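# Seat knob peg in top drawer, leave drawer open

## Task

Push the square peg of the loose knob all the way into the hole on the top drawer, and have that drawer pulled out by 85 mm or more. Both must stay that way with no robot support at the end; then release everything and move the grippers away.

## Robot and tools

Robot: two arms, left_arm and right_arm, facing each other across a table. Each has six joints (waist, shoulder, elbow, wrist pitch, wrist yaw, wrist roll) and a two-finger gripper. The names do not match image sides. Keep the arms from striking or pressing on each other.

Frame: all printed poses share one scene frame in metres. The origin is the table centre, the table surface is at z = +0.020, +z is up, and left_arm's base is on the +y side. A gripper's fingers point along its own +x and close along its own y. The reported end_effector_position is the point between the pads, 3 to 4 cm behind the fingertips. It may be off, more so at long reach.

Tool execute_actions. Argument actions is a list holding zero or one entry. An empty list only returns the current state. An entry with rows moves the robot. rows is a list of 1 to 15 rows and steps is 1 to 15 (default 15). Each step is 1/30 s; each row covers one step, and the last row repeats if there are fewer rows than steps. An entry with only steps (up to 300) is a wait that sends nothing new. Optional pictures (true/false) controls whether camera images come back. A refused call moves nothing.

Each row is one list of 14 numbers in [-1, 1] covering both arms, even if one is idle. The order is left_arm waist, shoulder, elbow, wrist pitch, wrist yaw, wrist roll, gripper opening, then the same seven for right_arm.

The six joint numbers are offsets in joint space, not poses. They are measured from the joint angles in the most recent result that printed them. Before any such result, or for later actions in one reply, they are measured from where the arm stands when the action begins. They are not measured from the previous row, so a row of zeros pulls the arm back to that reference. The scale is 1.0 = 0.9615 rad for waist, shoulder and elbow, 1.713 rad for wrist pitch, 1.767 for wrist yaw and 1.728 for wrist roll.

Joint ranges in radians: waist -3.054 to 3.054, shoulder 0.000 to 3.142, elbow 0.000 to 2.356, wrist pitch -1.571 to 1.571, wrist yaw -1.571 to 1.571, wrist roll -3.142 to 3.142. A call is refused if it sends a joint more than 0.010 rad outward past its range end. True ends can differ from these by about 0.010. Targets beyond a real end are clipped, and the result may say "joint sent to its limit".

The gripper number is absolute, not an offset: +1 is fully open and about -0.80 closes the empty fingers. Values below that add nothing. Full closing takes at least about 0.5 s. To grip, command about 0.07 below grip_measured; a smaller margin gives a lighter hold.

Motion details: each joint's target is held within a fixed lead of its measured angle (about 0.21 to 0.27 rad). Targets that would move a gripper more than 70 mm are scaled down, so big moves need several calls. Friction can leave a joint short of its target or block small turns, so check Joint positions after each move. The simulation runs on while you think. Arms keep heading for the last row's target until they settle or a step is HELD.

Tool zoom_image: camera (cam_head_left, cam_head_right, cam_high, cam_low, cam_left_wrist, cam_right_wrist, each 504x504) and region [x0, y0, x1, y1] in that image's pixels, origin at the top-left, at most 504 by 504. It returns a closer view of the latest picture.

Call it only after the peg is seated, the drawer is open at least 85 mm, and both grippers have let go and backed off.

Reading results:
- State line: each arm's gripper position, quaternion (wxyz) and velocities.
- grip_measured: the finger opening on the command scale. It can be off by about 1 mm, and reads narrower by up to 0.061 when squeezing hard.
- Joint positions and Joint velocities: one block per arm, six joints then the pad gap in metres (0.088 = fully open).
- Joint torques and External joint torques: noisy estimates of drive output and outside load, including friction and held weight.
- "joint command not followed": the clearance check changed or blocked joint targets.
- HELD: marks steps where your row was partly or wholly not sent.
- TORQUE FAULT: a joint hit its load limit. The arm freezes for 10 s and the rest of the call is dropped. Load limits in N m: waist 17.2, shoulder 21.3, elbow 21.3, wrist pitch 5.61, wrist yaw 5.59, wrist roll 5.24.
- MOTOR HOT (from 50 °C) and OVER-TEMPERATURE FAULT (95 °C): long holding under load heats motors. The arm may be held still, or may go limp if it does not cool.

Avoid: dropping or knocking anything off the table, hard pushes or slams, arm-to-arm contact, and long heavy holds. Occasional outside tugs on held parts or nudges to loose objects can happen.

Each tool is called in YAML: its name, and indented under it one key for each argument.

## Session

execute_actions:
  actions: []

Scene clock: 0.00 s of 4500.00 s.
left_arm: end_effector_position=(+0.1676, +0.2107, +0.4408) grip_measured=+1.000 end_effector_quat_wxyz=(+0.703, -0.016, -0.014, -0.711) end_effector_velocity=(-0.003, -0.001, -0.007) end_effector_angular_velocity=(+0.027, +0.007, -0.015) | right_arm: end_effector_position=(-0.0718, -0.1284, +0.4659) grip_measured=+1.000 end_effector_quat_wxyz=(+0.715, +0.022, -0.019, +0.698) end_effector_velocity=(+0.001, +0.001, -0.003) end_effector_angular_velocity=(-0.012, -0.007, -0.000)
Joint positions: left_arm=[-0.004  0.858  0.645  0.256 -0.006 -0.001  0.088] | right_arm=[-0.002  0.844  0.646  0.256 -0.004  0.004  0.088]
Joint velocities: left_arm=[-0.007  0.002 -0.002 -0.022  0.007 -0.007  0.   ] | right_arm=[-0.007  0.002 -0.002 -0.007 -0.007 -0.007  0.   ]
Joint torques (N m, as the arm reports them, + toward a larger angle): no reading
External joint torques (N m, as the arm's controller estimates them; a push from outside toward a larger angle lowers the number): no reading
Heat: left arm: hottest shoulder 24 °C (+0.0 °C/min); right arm: hottest waist 24 °C (+0.0 °C/min).

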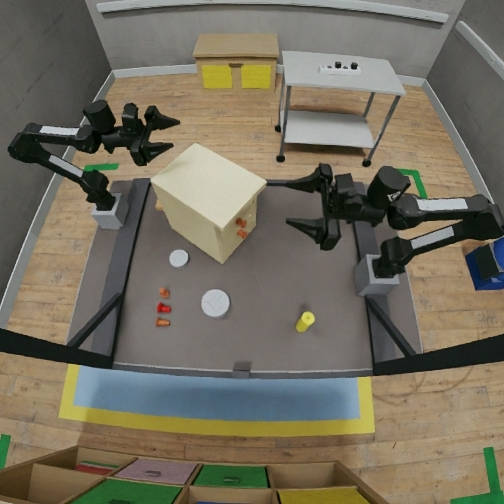

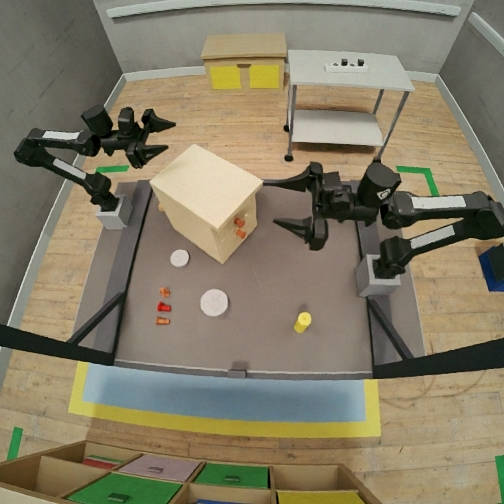

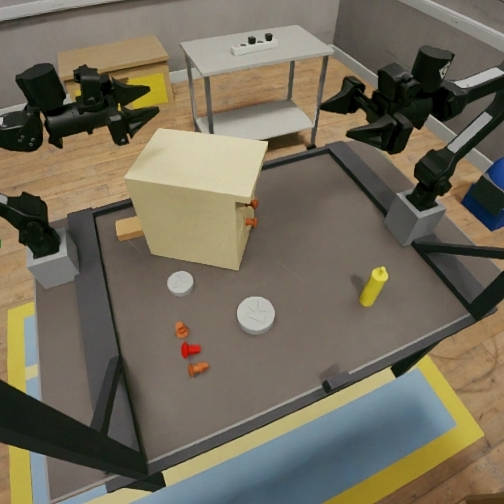

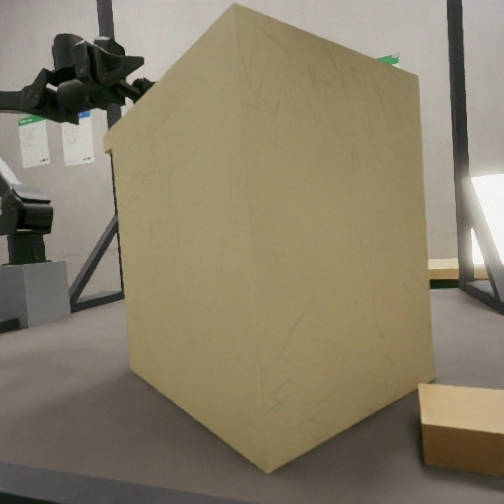

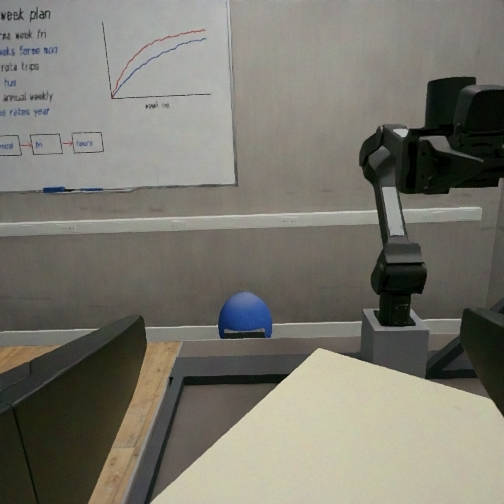

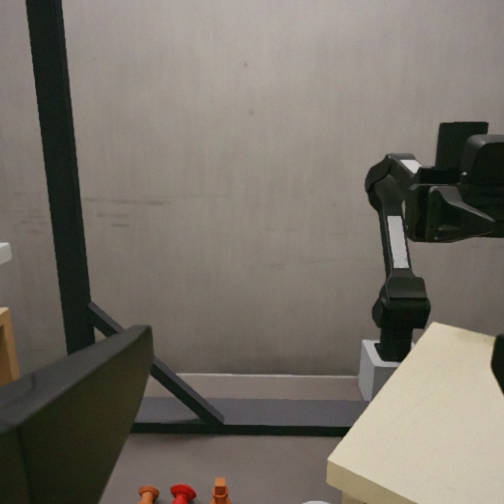

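zoom_image:
  camera: "cam_high"
  region: [150,300,240,390]

zoom_image:
  camera: "cam_head_right"
  region: [140,150,320,340]

zoom_image:
  camera: "cam_right_wrist"
  region: [110,444,260,504]

Region (150, 300, 240, 390) of cam_high's 504x504 image, scaled by 5.600, with more detail than that image has.

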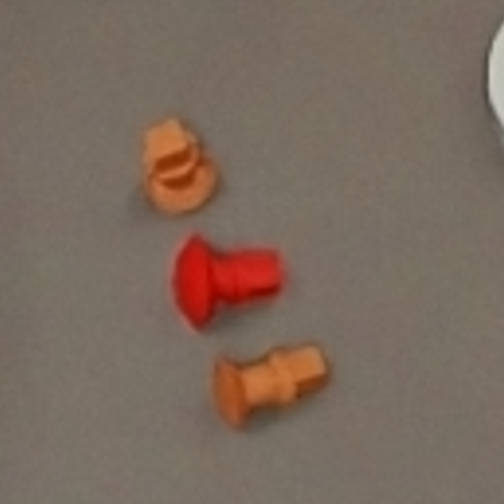

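Region (140, 150, 320, 340) of cam_head_right's 504x504 image, scaled by 2.653, with more detail than that image has; it fills the left 477 columns of this view, and the rest is white.

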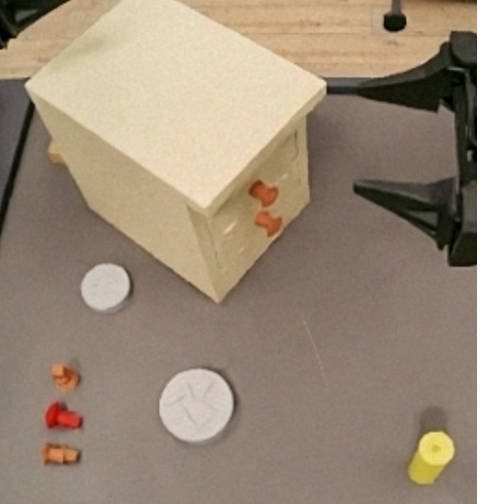

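Region (110, 444, 260, 504) of cam_right_wrist's 504x504 image, scaled by 3.360, with more detail than that image has; it fills the top 202 rows of this view, and the rest is white.

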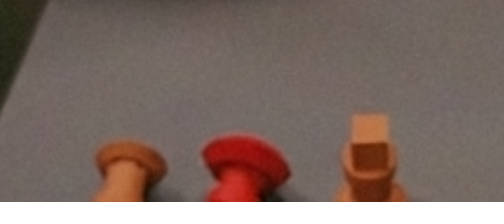

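execute_actions:
  actions:
    - {"rows":[[-0.96,0,0.2,0,0,0,1,0,0,0,0,0,0,1]]}
  pictures: false

execute_actions:
  actions:
    - {"steps":20}
  pictures: false

execute_actions:
  actions:
    - {"rows":[[0,0.71,0.38,-0.77,0,0,1,-0.3,0.3,0,-0.2,0,0,1]]}
  pictures: false

execute_actions:
  actions:
    - {"steps":30}

Scene clock: 41.50 s of 4500.00 s.
left_arm: end_effector_position=(-0.0436, +0.3112, +0.5277) grip_measured=+1.000 end_effector_quat_wxyz=(+0.384, -0.106, -0.042, -0.916) end_effector_velocity=(-0.377, +0.374, -0.005) end_effector_angular_velocity=(+0.024, -0.007, -1.726) | right_arm: end_effector_position=(-0.0718, -0.1284, +0.4659) grip_measured=+1.000 end_effector_quat_wxyz=(+0.715, +0.022, -0.019, +0.698) end_effector_velocity=(-0.000, -0.000, -0.002) end_effector_angular_velocity=(-0.008, -0.022, +0.004)
Joint positions: left_arm=[-0.774  0.857  0.83   0.256 -0.012 -0.001  0.088] | right_arm=[-0.002  0.844  0.646  0.256 -0.004  0.004  0.088]
Joint velocities: left_arm=[-1.746 -0.002 -0.002 -0.022 -0.022 -0.007  0.   ] | right_arm=[-0.002 -0.002 -0.002 -0.007 -0.007 -0.022  0.   ]
Joint torques (N m, as the arm reports them, + toward a larger angle): left_arm=[-0.29 -1.64  7.95  1.6   0.28  0.01] | right_arm=[ 0.01 -1.56  7.99  1.45  0.    0.02]
External joint torques (N m, as the arm's controller estimates them; a push from outside toward a larger angle lowers the number): left_arm=[-0.3   0.5   1.02 -0.05  0.28  0.  ] | right_arm=[ 0.01  0.41  1.16 -0.21 -0.01  0.01]
Heat: left arm: hottest elbow 27 °C (+4.3 °C/min); right arm: hottest elbow 28 °C (+5.8 °C/min).
Steps of this call (steps 1 to 90: nothing new was sent; then 38.00 s passed at rest; steps 91 to 105: all 15 steps of this action). Readings (joint positions):
91: left_arm=[-0.015 0.858 0.657 0.249 -0.014 -0.001] | right_arm=[-0.002 0.844 0.646 0.256 -0.004 0.004]
92: left_arm=[-0.051 0.862 0.679 0.240 -0.016 -0.001] | right_arm=[-0.002 0.844 0.646 0.256 -0.004 0.004]
94: left_arm=[-0.141 0.867 0.735 0.248 -0.014 -0.001] | right_arm=[-0.002 0.844 0.646 0.256 -0.004 0.004]
98: left_arm=[-0.365 0.858 0.821 0.259 -0.012 -0.001] | right_arm=[-0.002 0.844 0.646 0.256 -0.004 0.004]
105: the state above

Scene clock: 42.17 s of 4500.00 s.
left_arm: end_effector_position=(-0.0741, +0.3466, +0.5277) grip_measured=+1.000 end_effector_quat_wxyz=(+0.311, -0.109, -0.035, -0.944) end_effector_velocity=(-0.002, +0.002, -0.005) end_effector_angular_velocity=(+0.017, -0.014, -0.016) | right_arm: end_effector_position=(-0.0718, -0.1284, +0.4659) grip_measured=+1.000 end_effector_quat_wxyz=(+0.715, +0.022, -0.019, +0.698) end_effector_velocity=(+0.000, -0.000, -0.002) end_effector_angular_velocity=(-0.008, -0.021, -0.006)
Joint positions: left_arm=[-0.923  0.857  0.83   0.256 -0.004 -0.001  0.088] | right_arm=[-0.002  0.844  0.646  0.256 -0.004  0.004  0.088]
Joint velocities: left_arm=[-0.007 -0.002 -0.002 -0.022  0.007 -0.007  0.   ] | right_arm=[ 0.002 -0.002 -0.002 -0.007  0.007 -0.022  0.   ]
Joint torques (N m, as the arm reports them, + toward a larger angle): left_arm=[-0.38 -1.57  7.79  1.61 -0.06  0.05] | right_arm=[ 0.01 -1.56  7.98  1.45  0.    0.02]
External joint torques (N m, as the arm's controller estimates them; a push from outside toward a larger angle lowers the number): left_arm=[-0.35  0.35  0.94  0.   -0.07  0.04] | right_arm=[ 0.02  0.41  1.15 -0.21 -0.01  0.01]
Heat: left arm: hottest elbow 27 °C (+4.3 °C/min); right arm: hottest elbow 28 °C (+5.7 °C/min).
Steps of this call (steps 1 to 20: the robot went on to your last target). Readings (joint positions):
1: left_arm=[-0.828 0.857 0.830 0.256 -0.008 -0.001] | right_arm=[-0.002 0.844 0.646 0.256 -0.004 0.004]
2: left_arm=[-0.866 0.857 0.830 0.256 -0.005 -0.001] | right_arm=[-0.002 0.844 0.646 0.256 -0.004 0.004]
4: left_arm=[-0.903 0.857 0.830 0.256 -0.004 -0.001] | right_arm=[-0.002 0.844 0.646 0.256 -0.004 0.004]
8: left_arm=[-0.919 0.857 0.830 0.256 -0.004 -0.001] | right_arm=[-0.002 0.844 0.646 0.256 -0.004 0.004]
20: the state above

Scene clock: 42.67 s of 4500.00 s.
left_arm: end_effector_position=(-0.1547, +0.2875, +0.3241) grip_measured=+1.000 end_effector_quat_wxyz=(+0.291, +0.352, +0.115, -0.882) end_effector_velocity=(+0.144, +0.106, -0.584) end_effector_angular_velocity=(+1.495, -2.038, +0.008) | right_arm: end_effector_position=(+0.0225, -0.1224, +0.3063) grip_measured=+1.000 end_effector_quat_wxyz=(+0.776, -0.162, +0.226, +0.567) end_effector_velocity=(+0.002, -0.008, -0.008) end_effector_angular_velocity=(-0.049, +0.000, +0.001)
Joint positions: left_arm=[-0.923  1.479  1.184 -0.462 -0.004 -0.001  0.088] | right_arm=[-0.285  1.129  0.643 -0.076 -0.003  0.004  0.088]
Joint velocities: left_arm=[-0.002  0.803 -0.002 -1.722 -0.007 -0.007  0.   ] | right_arm=[-0.017 -0.007 -0.002 -0.051 -0.007 -0.022  0.   ]
Joint torques (N m, as the arm reports them, + toward a larger angle): left_arm=[ 0.04 -5.77  8.38  1.25  0.01  0.  ] | right_arm=[-0.27 -2.73  8.04  1.06 -0.06  0.02]
External joint torques (N m, as the arm's controller estimates them; a push from outside toward a larger angle lowers the number): left_arm=[ 0.01  2.77  0.54 -0.3   0.03  0.  ] | right_arm=[-0.27  0.75  1.44 -0.49 -0.05  0.01]
Heat: left arm: hottest elbow 27 °C (+4.2 °C/min); right arm: hottest elbow 28 °C (+5.6 °C/min).
Steps of this call (steps 1 to 15: all 15 steps of this action). Readings (joint positions):
1: left_arm=[-0.923 0.879 0.855 0.218 -0.004 -0.001] | right_arm=[-0.012 0.856 0.646 0.243 -0.011 0.004]
2: left_arm=[-0.923 0.920 0.913 0.154 -0.004 -0.001] | right_arm=[-0.042 0.875 0.654 0.216 -0.012 0.004]
4: left_arm=[-0.923 1.036 1.043 0.047 -0.004 -0.001] | right_arm=[-0.110 0.937 0.660 0.146 -0.009 0.004]
8: left_arm=[-0.923 1.223 1.165 -0.142 -0.004 -0.001] | right_arm=[-0.228 1.069 0.655 -0.005 -0.006 0.004]
15: the state above

Scene clock: 43.67 s of 4500.00 s.
left_arm: end_effector_position=(-0.0670, +0.3518, +0.2469) grip_measured=+1.000 end_effector_quat_wxyz=(+0.239, +0.615, +0.201, -0.724) end_effector_velocity=(+0.004, +0.003, -0.002) end_effector_angular_velocity=(+0.011, -0.025, +0.006) | right_arm: end_effector_position=(+0.0228, -0.1236, +0.3047) grip_measured=+1.000 end_effector_quat_wxyz=(+0.775, -0.164, +0.229, +0.565) end_effector_velocity=(-0.000, +0.000, +0.001) end_effector_angular_velocity=(+0.006, -0.004, +0.008)
Joint positions: left_arm=[-0.923  1.537  1.19  -1.06  -0.004 -0.001  0.088] | right_arm=[-0.287  1.129  0.643 -0.085 -0.003  0.004  0.088]
Joint velocities: left_arm=[-0.002  0.002 -0.002 -0.022 -0.007 -0.007  0.   ] | right_arm=[-0.002 -0.002 -0.002  0.007 -0.007 -0.007  0.   ]
Joint torques (N m, as the arm reports them, + toward a larger angle): left_arm=[-0.05 -4.45  6.87  0.51  0.02 -0.01] | right_arm=[-0.31 -2.6   8.05  1.26 -0.06  0.02]
External joint torques (N m, as the arm's controller estimates them; a push from outside toward a larger angle lowers the number): left_arm=[-0.05  1.27  0.88 -0.1   0.03 -0.01] | right_arm=[-0.31  0.87  1.44 -0.32 -0.06  0.01]
Heat: left arm: hottest elbow 28 °C (+5.5 °C/min); right arm: hottest elbow 28 °C (+5.5 °C/min).
Steps of this call (steps 1 to 30: the robot went on to your last target). Readings (joint positions):
1: left_arm=[-0.923 1.503 1.184 -0.524 -0.004 -0.001] | right_arm=[-0.286 1.129 0.643 -0.079 -0.003 0.004]
2: left_arm=[-0.923 1.521 1.184 -0.587 -0.004 -0.001] | right_arm=[-0.286 1.129 0.643 -0.082 -0.003 0.004]
4: left_arm=[-0.923 1.536 1.184 -0.704 -0.004 -0.001] | right_arm=[-0.287 1.129 0.643 -0.085 -0.003 0.004]
8: left_arm=[-0.923 1.537 1.189 -0.933 -0.004 -0.001] | right_arm=[-0.287 1.129 0.643 -0.085 -0.003 0.004]
30: the state above
All arms were judged still, so your last target was given up. Only a new action makes them travel on or press farther. Fingers that are still opening or closing keep moving.

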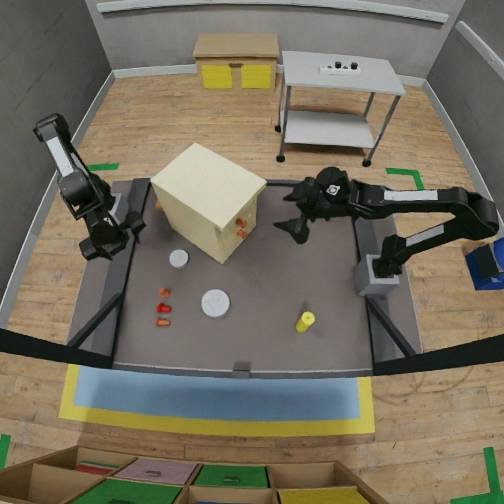

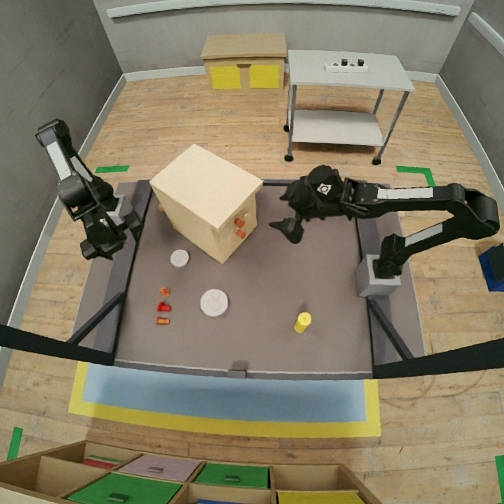

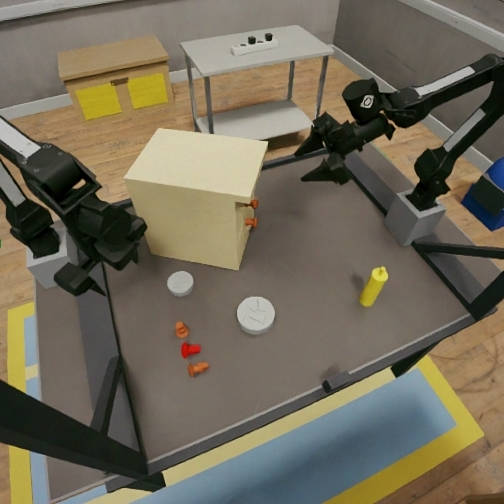

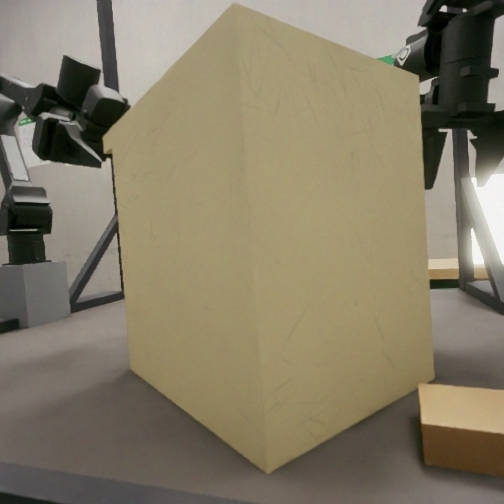

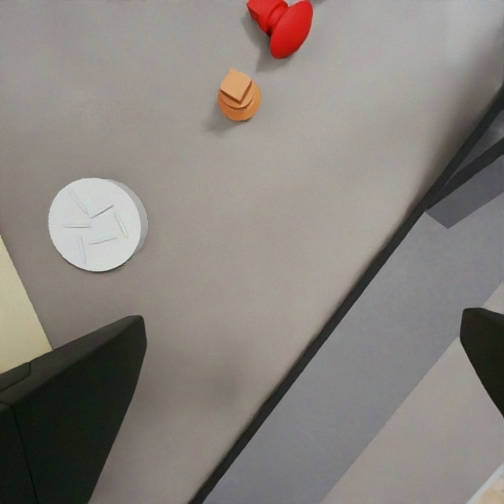

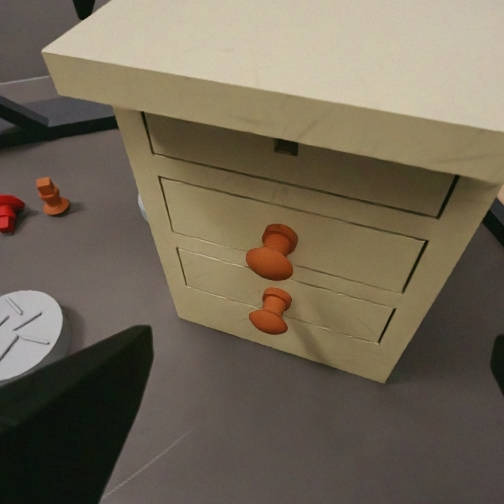

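execute_actions:
  actions:
    - {"rows":[[0.065,0.636,0.38,0.052,0,0.29,0.3,0,-0.3,0,0.1,0,0,1]]}
  pictures: false

execute_actions:
  actions:
    - {"steps":15}

Scene clock: 65.63 s of 4500.00 s.
left_arm: end_effector_position=(-0.1334, +0.2729, +0.1380) grip_measured=+0.306 end_effector_quat_wxyz=(+0.071, +0.706, +0.072, -0.701) end_effector_velocity=(+0.005, +0.004, -0.052) end_effector_angular_velocity=(+0.057, -0.102, -0.059) | right_arm: end_effector_position=(+0.0159, -0.1448, +0.4300) grip_measured=+1.000 end_effector_quat_wxyz=(+0.807, -0.031, +0.046, +0.589) end_effector_velocity=(-0.000, -0.000, +0.001) end_effector_angular_velocity=(+0.009, +0.005, +0.004)
Joint positions: left_arm=[-0.862  2.149  1.544 -0.972 -0.004  0.491  0.054] | right_arm=[-0.287  0.842  0.648  0.082 -0.003  0.004  0.088]
Joint velocities: left_arm=[-0.007  0.139  0.002  0.022 -0.022  0.051 -0.002] | right_arm=[-0.002 -0.002 -0.002  0.007 -0.007  0.007  0.   ]
Joint torques (N m, as the arm reports them, + toward a larger angle): left_arm=[ 0.13 -9.52  6.81  0.5   0.03  0.12] | right_arm=[ 0.01 -1.68  7.34  1.7  -0.01  0.02]
External joint torques (N m, as the arm's controller estimates them; a push from outside toward a larger angle lowers the number): left_arm=[ 0.17  3.13 -0.54 -0.07  0.01  0.12] | right_arm=[ 0.01  0.3   0.48 -0.01 -0.01  0.01]
Heat: left arm: hottest elbow 28 °C (+4.0 °C/min); right arm: hottest elbow 29 °C (+5.0 °C/min).
Steps of this call (steps 1 to 90: nothing new was sent; then 18.47 s passed at rest; steps 91 to 105: all 15 steps of this action). Readings (joint positions):
91: left_arm=[-0.920 1.558 1.211 -1.069 -0.004 0.035] | right_arm=[-0.287 1.114 0.641 -0.072 -0.003 0.004]
92: left_arm=[-0.909 1.600 1.260 -1.058 -0.004 0.099] | right_arm=[-0.287 1.087 0.633 -0.045 -0.003 0.004]
94: left_arm=[-0.884 1.711 1.381 -0.987 -0.004 0.219] | right_arm=[-0.287 1.002 0.629 0.018 -0.003 0.004]
98: left_arm=[-0.863 1.915 1.533 -0.970 -0.004 0.425] | right_arm=[-0.287 0.858 0.648 0.078 -0.003 0.004]
105: the state above

Scene clock: 66.13 s of 4500.00 s.
left_arm: end_effector_position=(-0.1355, +0.2711, +0.1400) grip_measured=+0.303 end_effector_quat_wxyz=(+0.071, +0.704, +0.068, -0.704) end_effector_velocity=(+0.002, +0.001, +0.000) end_effector_angular_velocity=(-0.001, -0.010, +0.020) | right_arm: end_effector_position=(+0.0159, -0.1448, +0.4300) grip_measured=+1.000 end_effector_quat_wxyz=(+0.807, -0.031, +0.046, +0.589) end_effector_velocity=(-0.003, -0.001, +0.002) end_effector_angular_velocity=(+0.001, -0.005, +0.020)
Joint positions: left_arm=[-0.862  2.149  1.552 -0.972 -0.004  0.496  0.054] | right_arm=[-0.287  0.842  0.648  0.082 -0.003  0.004  0.088]
Joint velocities: left_arm=[-0.002 -0.002 -0.002 -0.007 -0.007 -0.022  0.   ] | right_arm=[-0.002 -0.007  0.002 -0.007 -0.022 -0.007  0.   ]
Joint torques (N m, as the arm reports them, + toward a larger angle): left_arm=[ 0.12 -8.09  5.69  0.47  0.06  0.11] | right_arm=[ 0.01 -1.7   7.33  1.74  0.    0.02]
External joint torques (N m, as the arm's controller estimates them; a push from outside toward a larger angle lowers the number): left_arm=[0.16 1.47 0.28 0.14 0.04 0.11] | right_arm=[0.   0.33 0.42 0.03 0.   0.01]
Heat: left arm: hottest elbow 28 °C (+4.1 °C/min); right arm: hottest elbow 29 °C (+5.1 °C/min).
Steps of this call (steps 1 to 15: the robot went on to your last target). Readings (joint positions):
1: left_arm=[-0.862 2.150 1.544 -0.972 -0.004 0.493] | right_arm=[-0.287 0.842 0.648 0.082 -0.003 0.004]
2: left_arm=[-0.862 2.150 1.545 -0.972 -0.004 0.494] | right_arm=[-0.287 0.842 0.648 0.082 -0.003 0.004]
4: left_arm=[-0.862 2.149 1.551 -0.972 -0.004 0.495] | right_arm=[-0.287 0.842 0.648 0.082 -0.003 0.004]
8: left_arm=[-0.862 2.149 1.552 -0.972 -0.004 0.496] | right_arm=[-0.287 0.842 0.648 0.082 -0.003 0.004]
15: the state above
All arms were judged still, so your last target was given up. Only a new action makes them travel on or press farther. Fingers that are still opening or closing keep moving.

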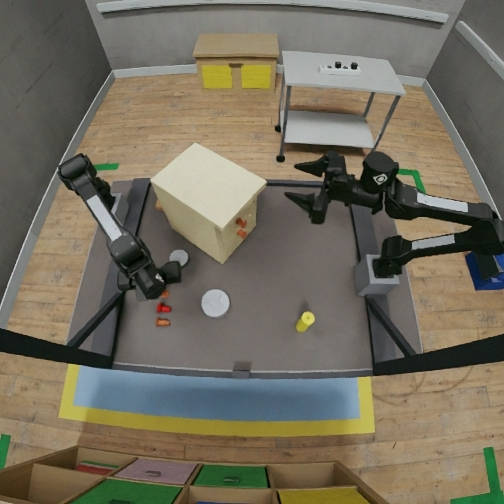

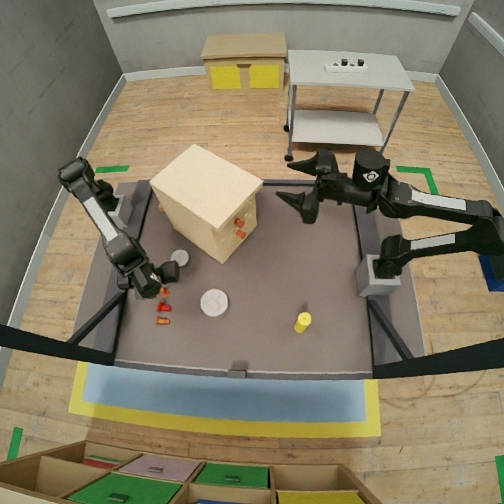

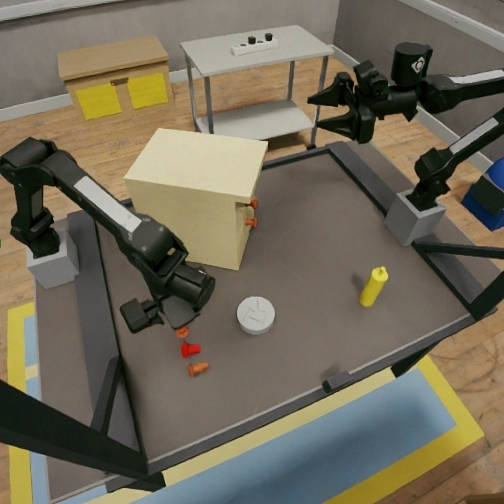

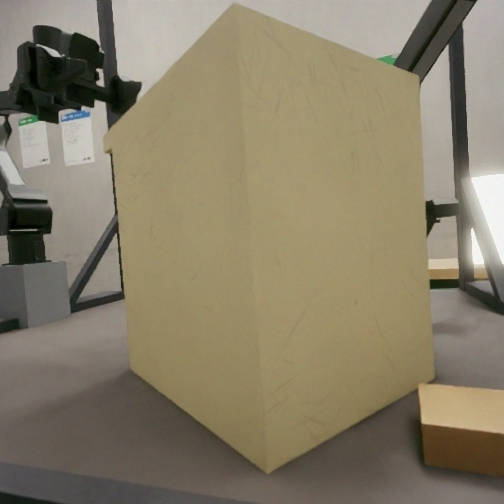

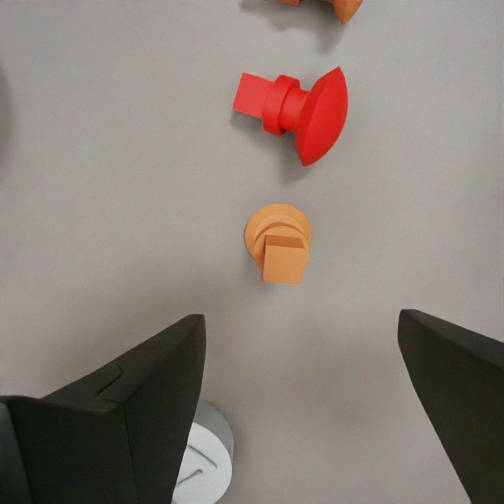

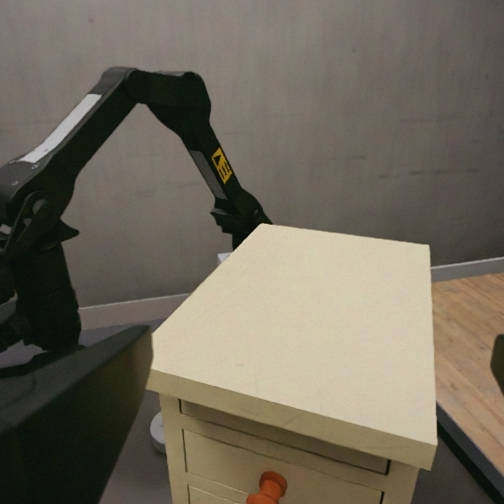

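execute_actions:
  actions:
    - {"rows":[[0,0.082,-0.046,0.072,0,0.03,0.0,0,0,0,0,0,0,1]]}

Scene clock: 74.27 s of 4500.00 s.
left_arm: end_effector_position=(-0.1398, +0.2675, +0.1029) grip_measured=+0.004 end_effector_quat_wxyz=(+0.056, +0.703, +0.050, -0.707) end_effector_velocity=(+0.001, -0.002, -0.001) end_effector_angular_velocity=(-0.007, -0.003, +0.010) | right_arm: end_effector_position=(+0.0159, -0.1448, +0.4300) grip_measured=+1.000 end_effector_quat_wxyz=(+0.807, -0.031, +0.046, +0.589) end_effector_velocity=(+0.001, -0.001, -0.002) end_effector_angular_velocity=(-0.009, -0.004, +0.001)
Joint positions: left_arm=[-0.862  2.221  1.511 -0.851 -0.004  0.544  0.039] | right_arm=[-0.287  0.842  0.648  0.082 -0.003  0.004  0.088]
Joint velocities: left_arm=[ 0.002  0.002 -0.002  0.007 -0.007 -0.007 -0.001] | right_arm=[-0.007 -0.002 -0.002 -0.007 -0.007 -0.007  0.   ]
Joint torques (N m, as the arm reports them, + toward a larger angle): left_arm=[-0.03 -7.58  4.77  0.54  0.05  0.12] | right_arm=[ 0.01 -1.59  8.02  1.49 -0.01  0.02]
External joint torques (N m, as the arm's controller estimates them; a push from outside toward a larger angle lowers the number): left_arm=[-0.09  2.2  -0.43  0.19  0.03  0.13] | right_arm=[ 0.02  0.41  1.14 -0.22 -0.01  0.01]
Heat: left arm: hottest shoulder 28 °C (+3.0 °C/min); right arm: hottest elbow 29 °C (+4.0 °C/min).
Steps of this call (steps 1 to 90: nothing new was sent; then 4.63 s passed at rest; steps 91 to 105: all 15 steps of this action). Readings (joint positions):
91: left_arm=[-0.862 2.154 1.548 -0.959 -0.004 0.505] | right_arm=[-0.287 0.842 0.648 0.082 -0.003 0.004]
92: left_arm=[-0.862 2.161 1.540 -0.920 -0.004 0.518] | right_arm=[-0.287 0.842 0.648 0.082 -0.003 0.004]
94: left_arm=[-0.862 2.185 1.534 -0.876 -0.004 0.532] | right_arm=[-0.287 0.842 0.648 0.082 -0.003 0.004]
98: left_arm=[-0.862 2.218 1.512 -0.861 -0.004 0.542] | right_arm=[-0.287 0.842 0.648 0.082 -0.003 0.004]
105: the state above

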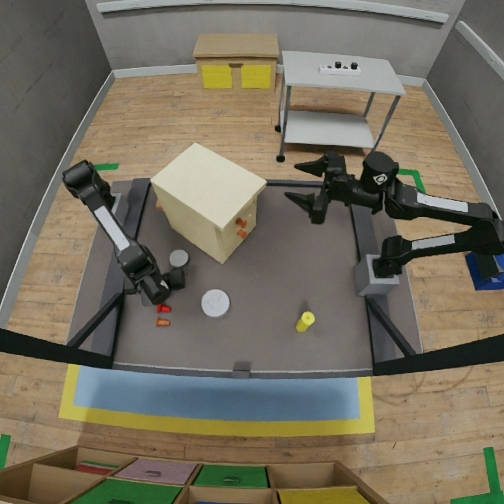

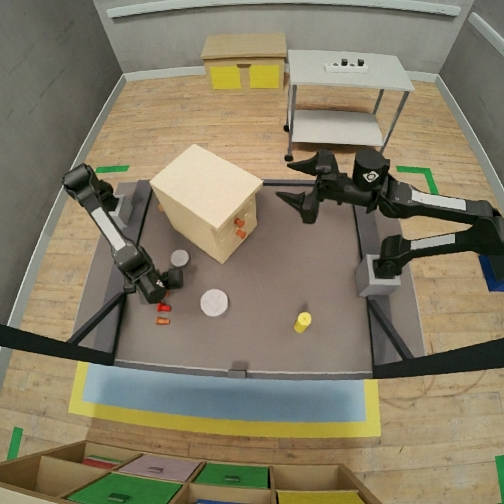

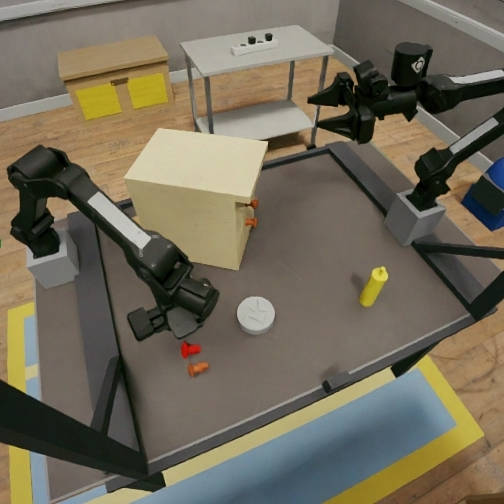

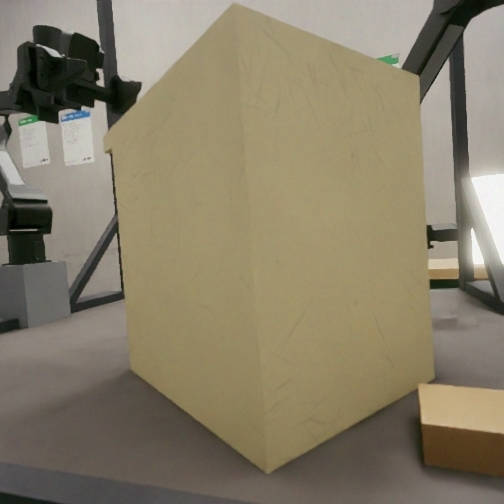

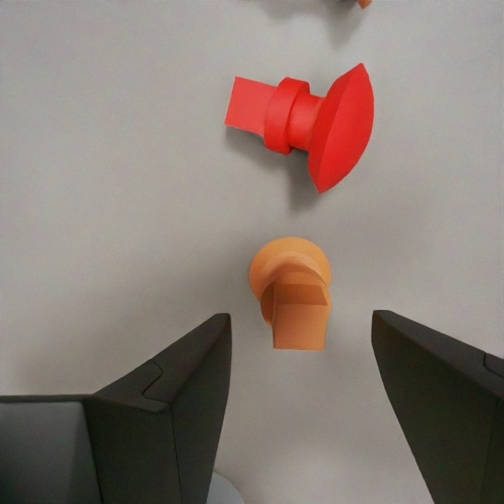

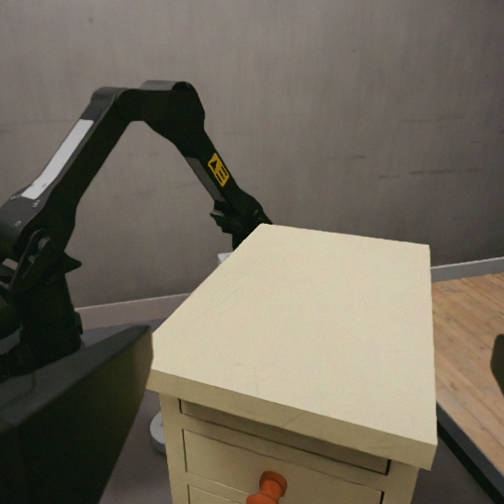

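execute_actions:
  actions:
    - {"rows":[[0,0.032,-0.012,0.02,0,0,-0.2,0,0,0,0,0,0,1]]}
  pictures: false

execute_actions:
  actions:
    - {"rows":[[0,0,0,0,0,0,-0.64,0,0,0,0,0,0,1]]}

Scene clock: 78.77 s of 4500.00 s.
left_arm: end_effector_position=(-0.1419, +0.2657, +0.0952) grip_measured=-0.196 end_effector_quat_wxyz=(+0.058, +0.701, +0.048, -0.710) end_effector_velocity=(+0.002, -0.001, +0.002) end_effector_angular_velocity=(-0.004, -0.006, +0.010) | right_arm: end_effector_position=(+0.0159, -0.1448, +0.4300) grip_measured=+1.000 end_effector_quat_wxyz=(+0.807, -0.031, +0.046, +0.589) end_effector_velocity=(-0.001, -0.001, -0.002) end_effector_angular_velocity=(-0.009, -0.004, +0.006)
Joint positions: left_arm=[-0.862  2.237  1.505 -0.82  -0.004  0.545  0.029] | right_arm=[-0.287  0.842  0.648  0.082 -0.003  0.004  0.088]
Joint velocities: left_arm=[ 0.002 -0.007 -0.002 -0.007 -0.007 -0.007 -0.001] | right_arm=[-0.002 -0.002 -0.002 -0.007 -0.007 -0.007  0.   ]
Joint torques (N m, as the arm reports them, + toward a larger angle): left_arm=[ 0.12 -7.05  4.25  0.65  0.07  0.02] | right_arm=[ 0.01 -1.58  8.03  1.49  0.    0.02]
External joint torques (N m, as the arm's controller estimates them; a push from outside toward a larger angle lowers the number): left_arm=[ 0.06  2.88 -0.95  0.28  0.06  0.02] | right_arm=[ 0.    0.42  1.15 -0.22  0.    0.01]
Heat: left arm: hottest shoulder 29 °C (+4.0 °C/min); right arm: hottest elbow 30 °C (+4.0 °C/min).
Steps of this call (steps 1 to 15: the robot went on to your last target; steps 16 to 90: nothing new was sent; then 1.00 s passed at rest; steps 91 to 105: all 15 steps of this action). Readings (joint positions):
91: left_arm=[-0.862 2.222 1.510 -0.848 -0.004 0.545] | right_arm=[-0.287 0.842 0.648 0.082 -0.003 0.004]
92: left_arm=[-0.862 2.224 1.509 -0.838 -0.004 0.545] | right_arm=[-0.287 0.842 0.648 0.082 -0.003 0.004]
94: left_arm=[-0.862 2.229 1.509 -0.826 -0.004 0.545] | right_arm=[-0.287 0.842 0.648 0.082 -0.003 0.004]
98: left_arm=[-0.862 2.237 1.505 -0.822 -0.004 0.545] | right_arm=[-0.287 0.842 0.648 0.082 -0.003 0.004]
105: the state above

Scene clock: 79.27 s of 4500.00 s.
left_arm: end_effector_position=(-0.1419, +0.2657, +0.0952) grip_measured=-0.576 end_effector_quat_wxyz=(+0.058, +0.701, +0.048, -0.710) end_effector_velocity=(+0.010, +0.003, -0.004) end_effector_angular_velocity=(+0.013, -0.049, +0.025) | right_arm: end_effector_position=(+0.0159, -0.1448, +0.4300) grip_measured=+1.000 end_effector_quat_wxyz=(+0.807, -0.031, +0.046, +0.589) end_effector_velocity=(+0.000, +0.000, -0.003) end_effector_angular_velocity=(-0.014, -0.004, -0.004)
Joint positions: left_arm=[-0.862  2.237  1.505 -0.82  -0.004  0.545  0.011] | right_arm=[-0.287  0.842  0.648  0.082 -0.003  0.004  0.088]
Joint velocities: left_arm=[ 0.002  0.007 -0.002 -0.037 -0.022 -0.022  0.   ] | right_arm=[ 0.002  0.002 -0.002 -0.007  0.007 -0.007  0.   ]
Joint torques (N m, as the arm reports them, + toward a larger angle): left_arm=[-0.08 -8.19  5.11  0.45  0.02 -0.05] | right_arm=[ 0.01 -1.59  8.03  1.49 -0.01  0.02]
External joint torques (N m, as the arm's controller estimates them; a push from outside toward a larger angle lowers the number): left_arm=[-0.16  1.49  0.07  0.11  0.01 -0.05] | right_arm=[-0.01  0.35  1.19 -0.21  0.    0.01]
Heat: left arm: hottest shoulder 29 °C (+4.0 °C/min); right arm: hottest elbow 30 °C (+4.0 °C/min).
Steps of this call (steps 1 to 15: all 15 steps of this action). Readings (joint positions):
1: left_arm=[-0.862 2.237 1.505 -0.820 -0.004 0.545] | right_arm=[-0.287 0.842 0.648 0.082 -0.003 0.004]
2: left_arm=[-0.862 2.237 1.505 -0.820 -0.004 0.545] | right_arm=[-0.287 0.842 0.648 0.082 -0.003 0.004]
4: left_arm=[-0.862 2.237 1.505 -0.820 -0.004 0.545] | right_arm=[-0.287 0.842 0.648 0.082 -0.003 0.004]
8: left_arm=[-0.862 2.237 1.505 -0.820 -0.004 0.545] | right_arm=[-0.287 0.842 0.648 0.082 -0.003 0.004]
15: the state above

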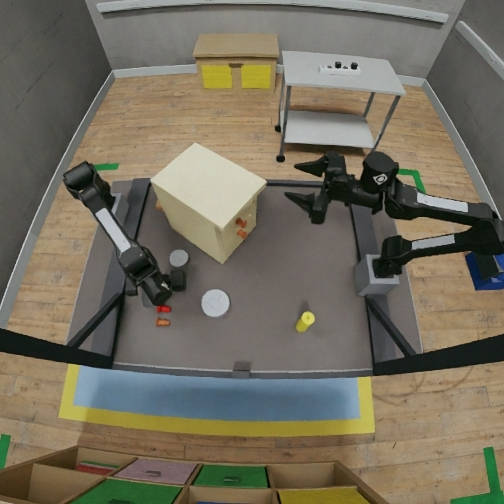

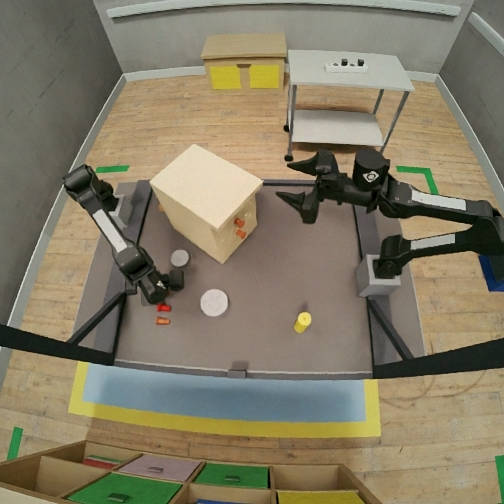

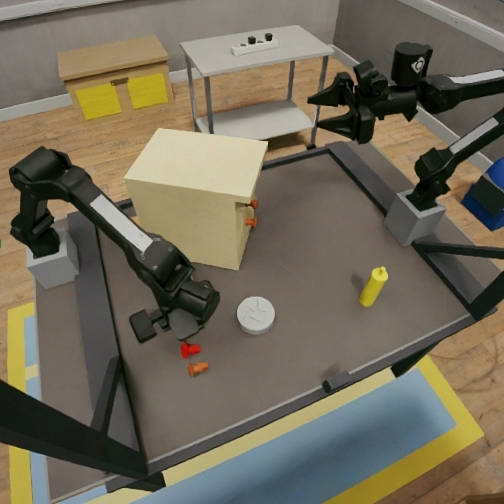

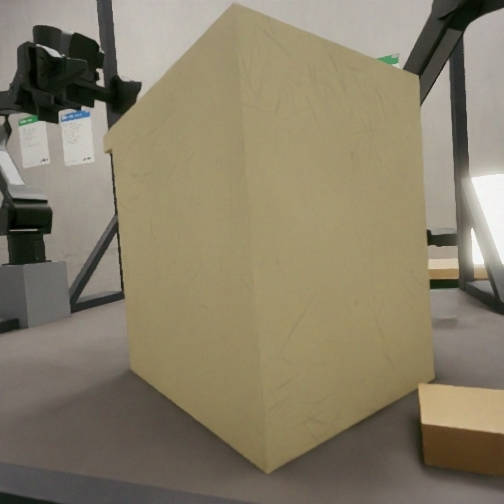

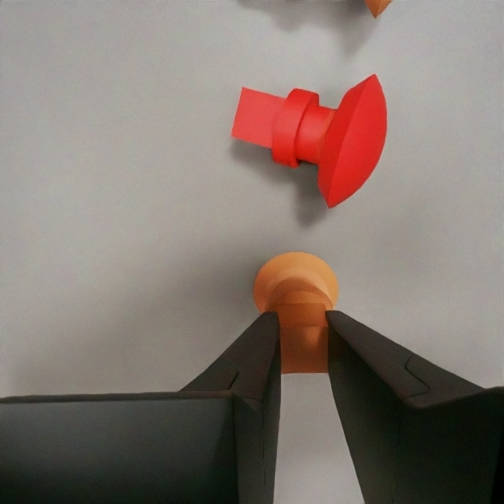

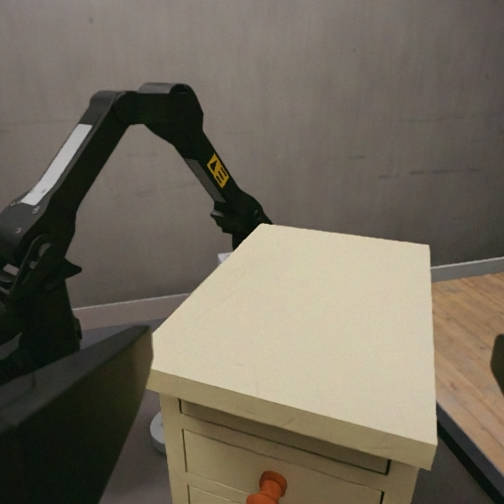

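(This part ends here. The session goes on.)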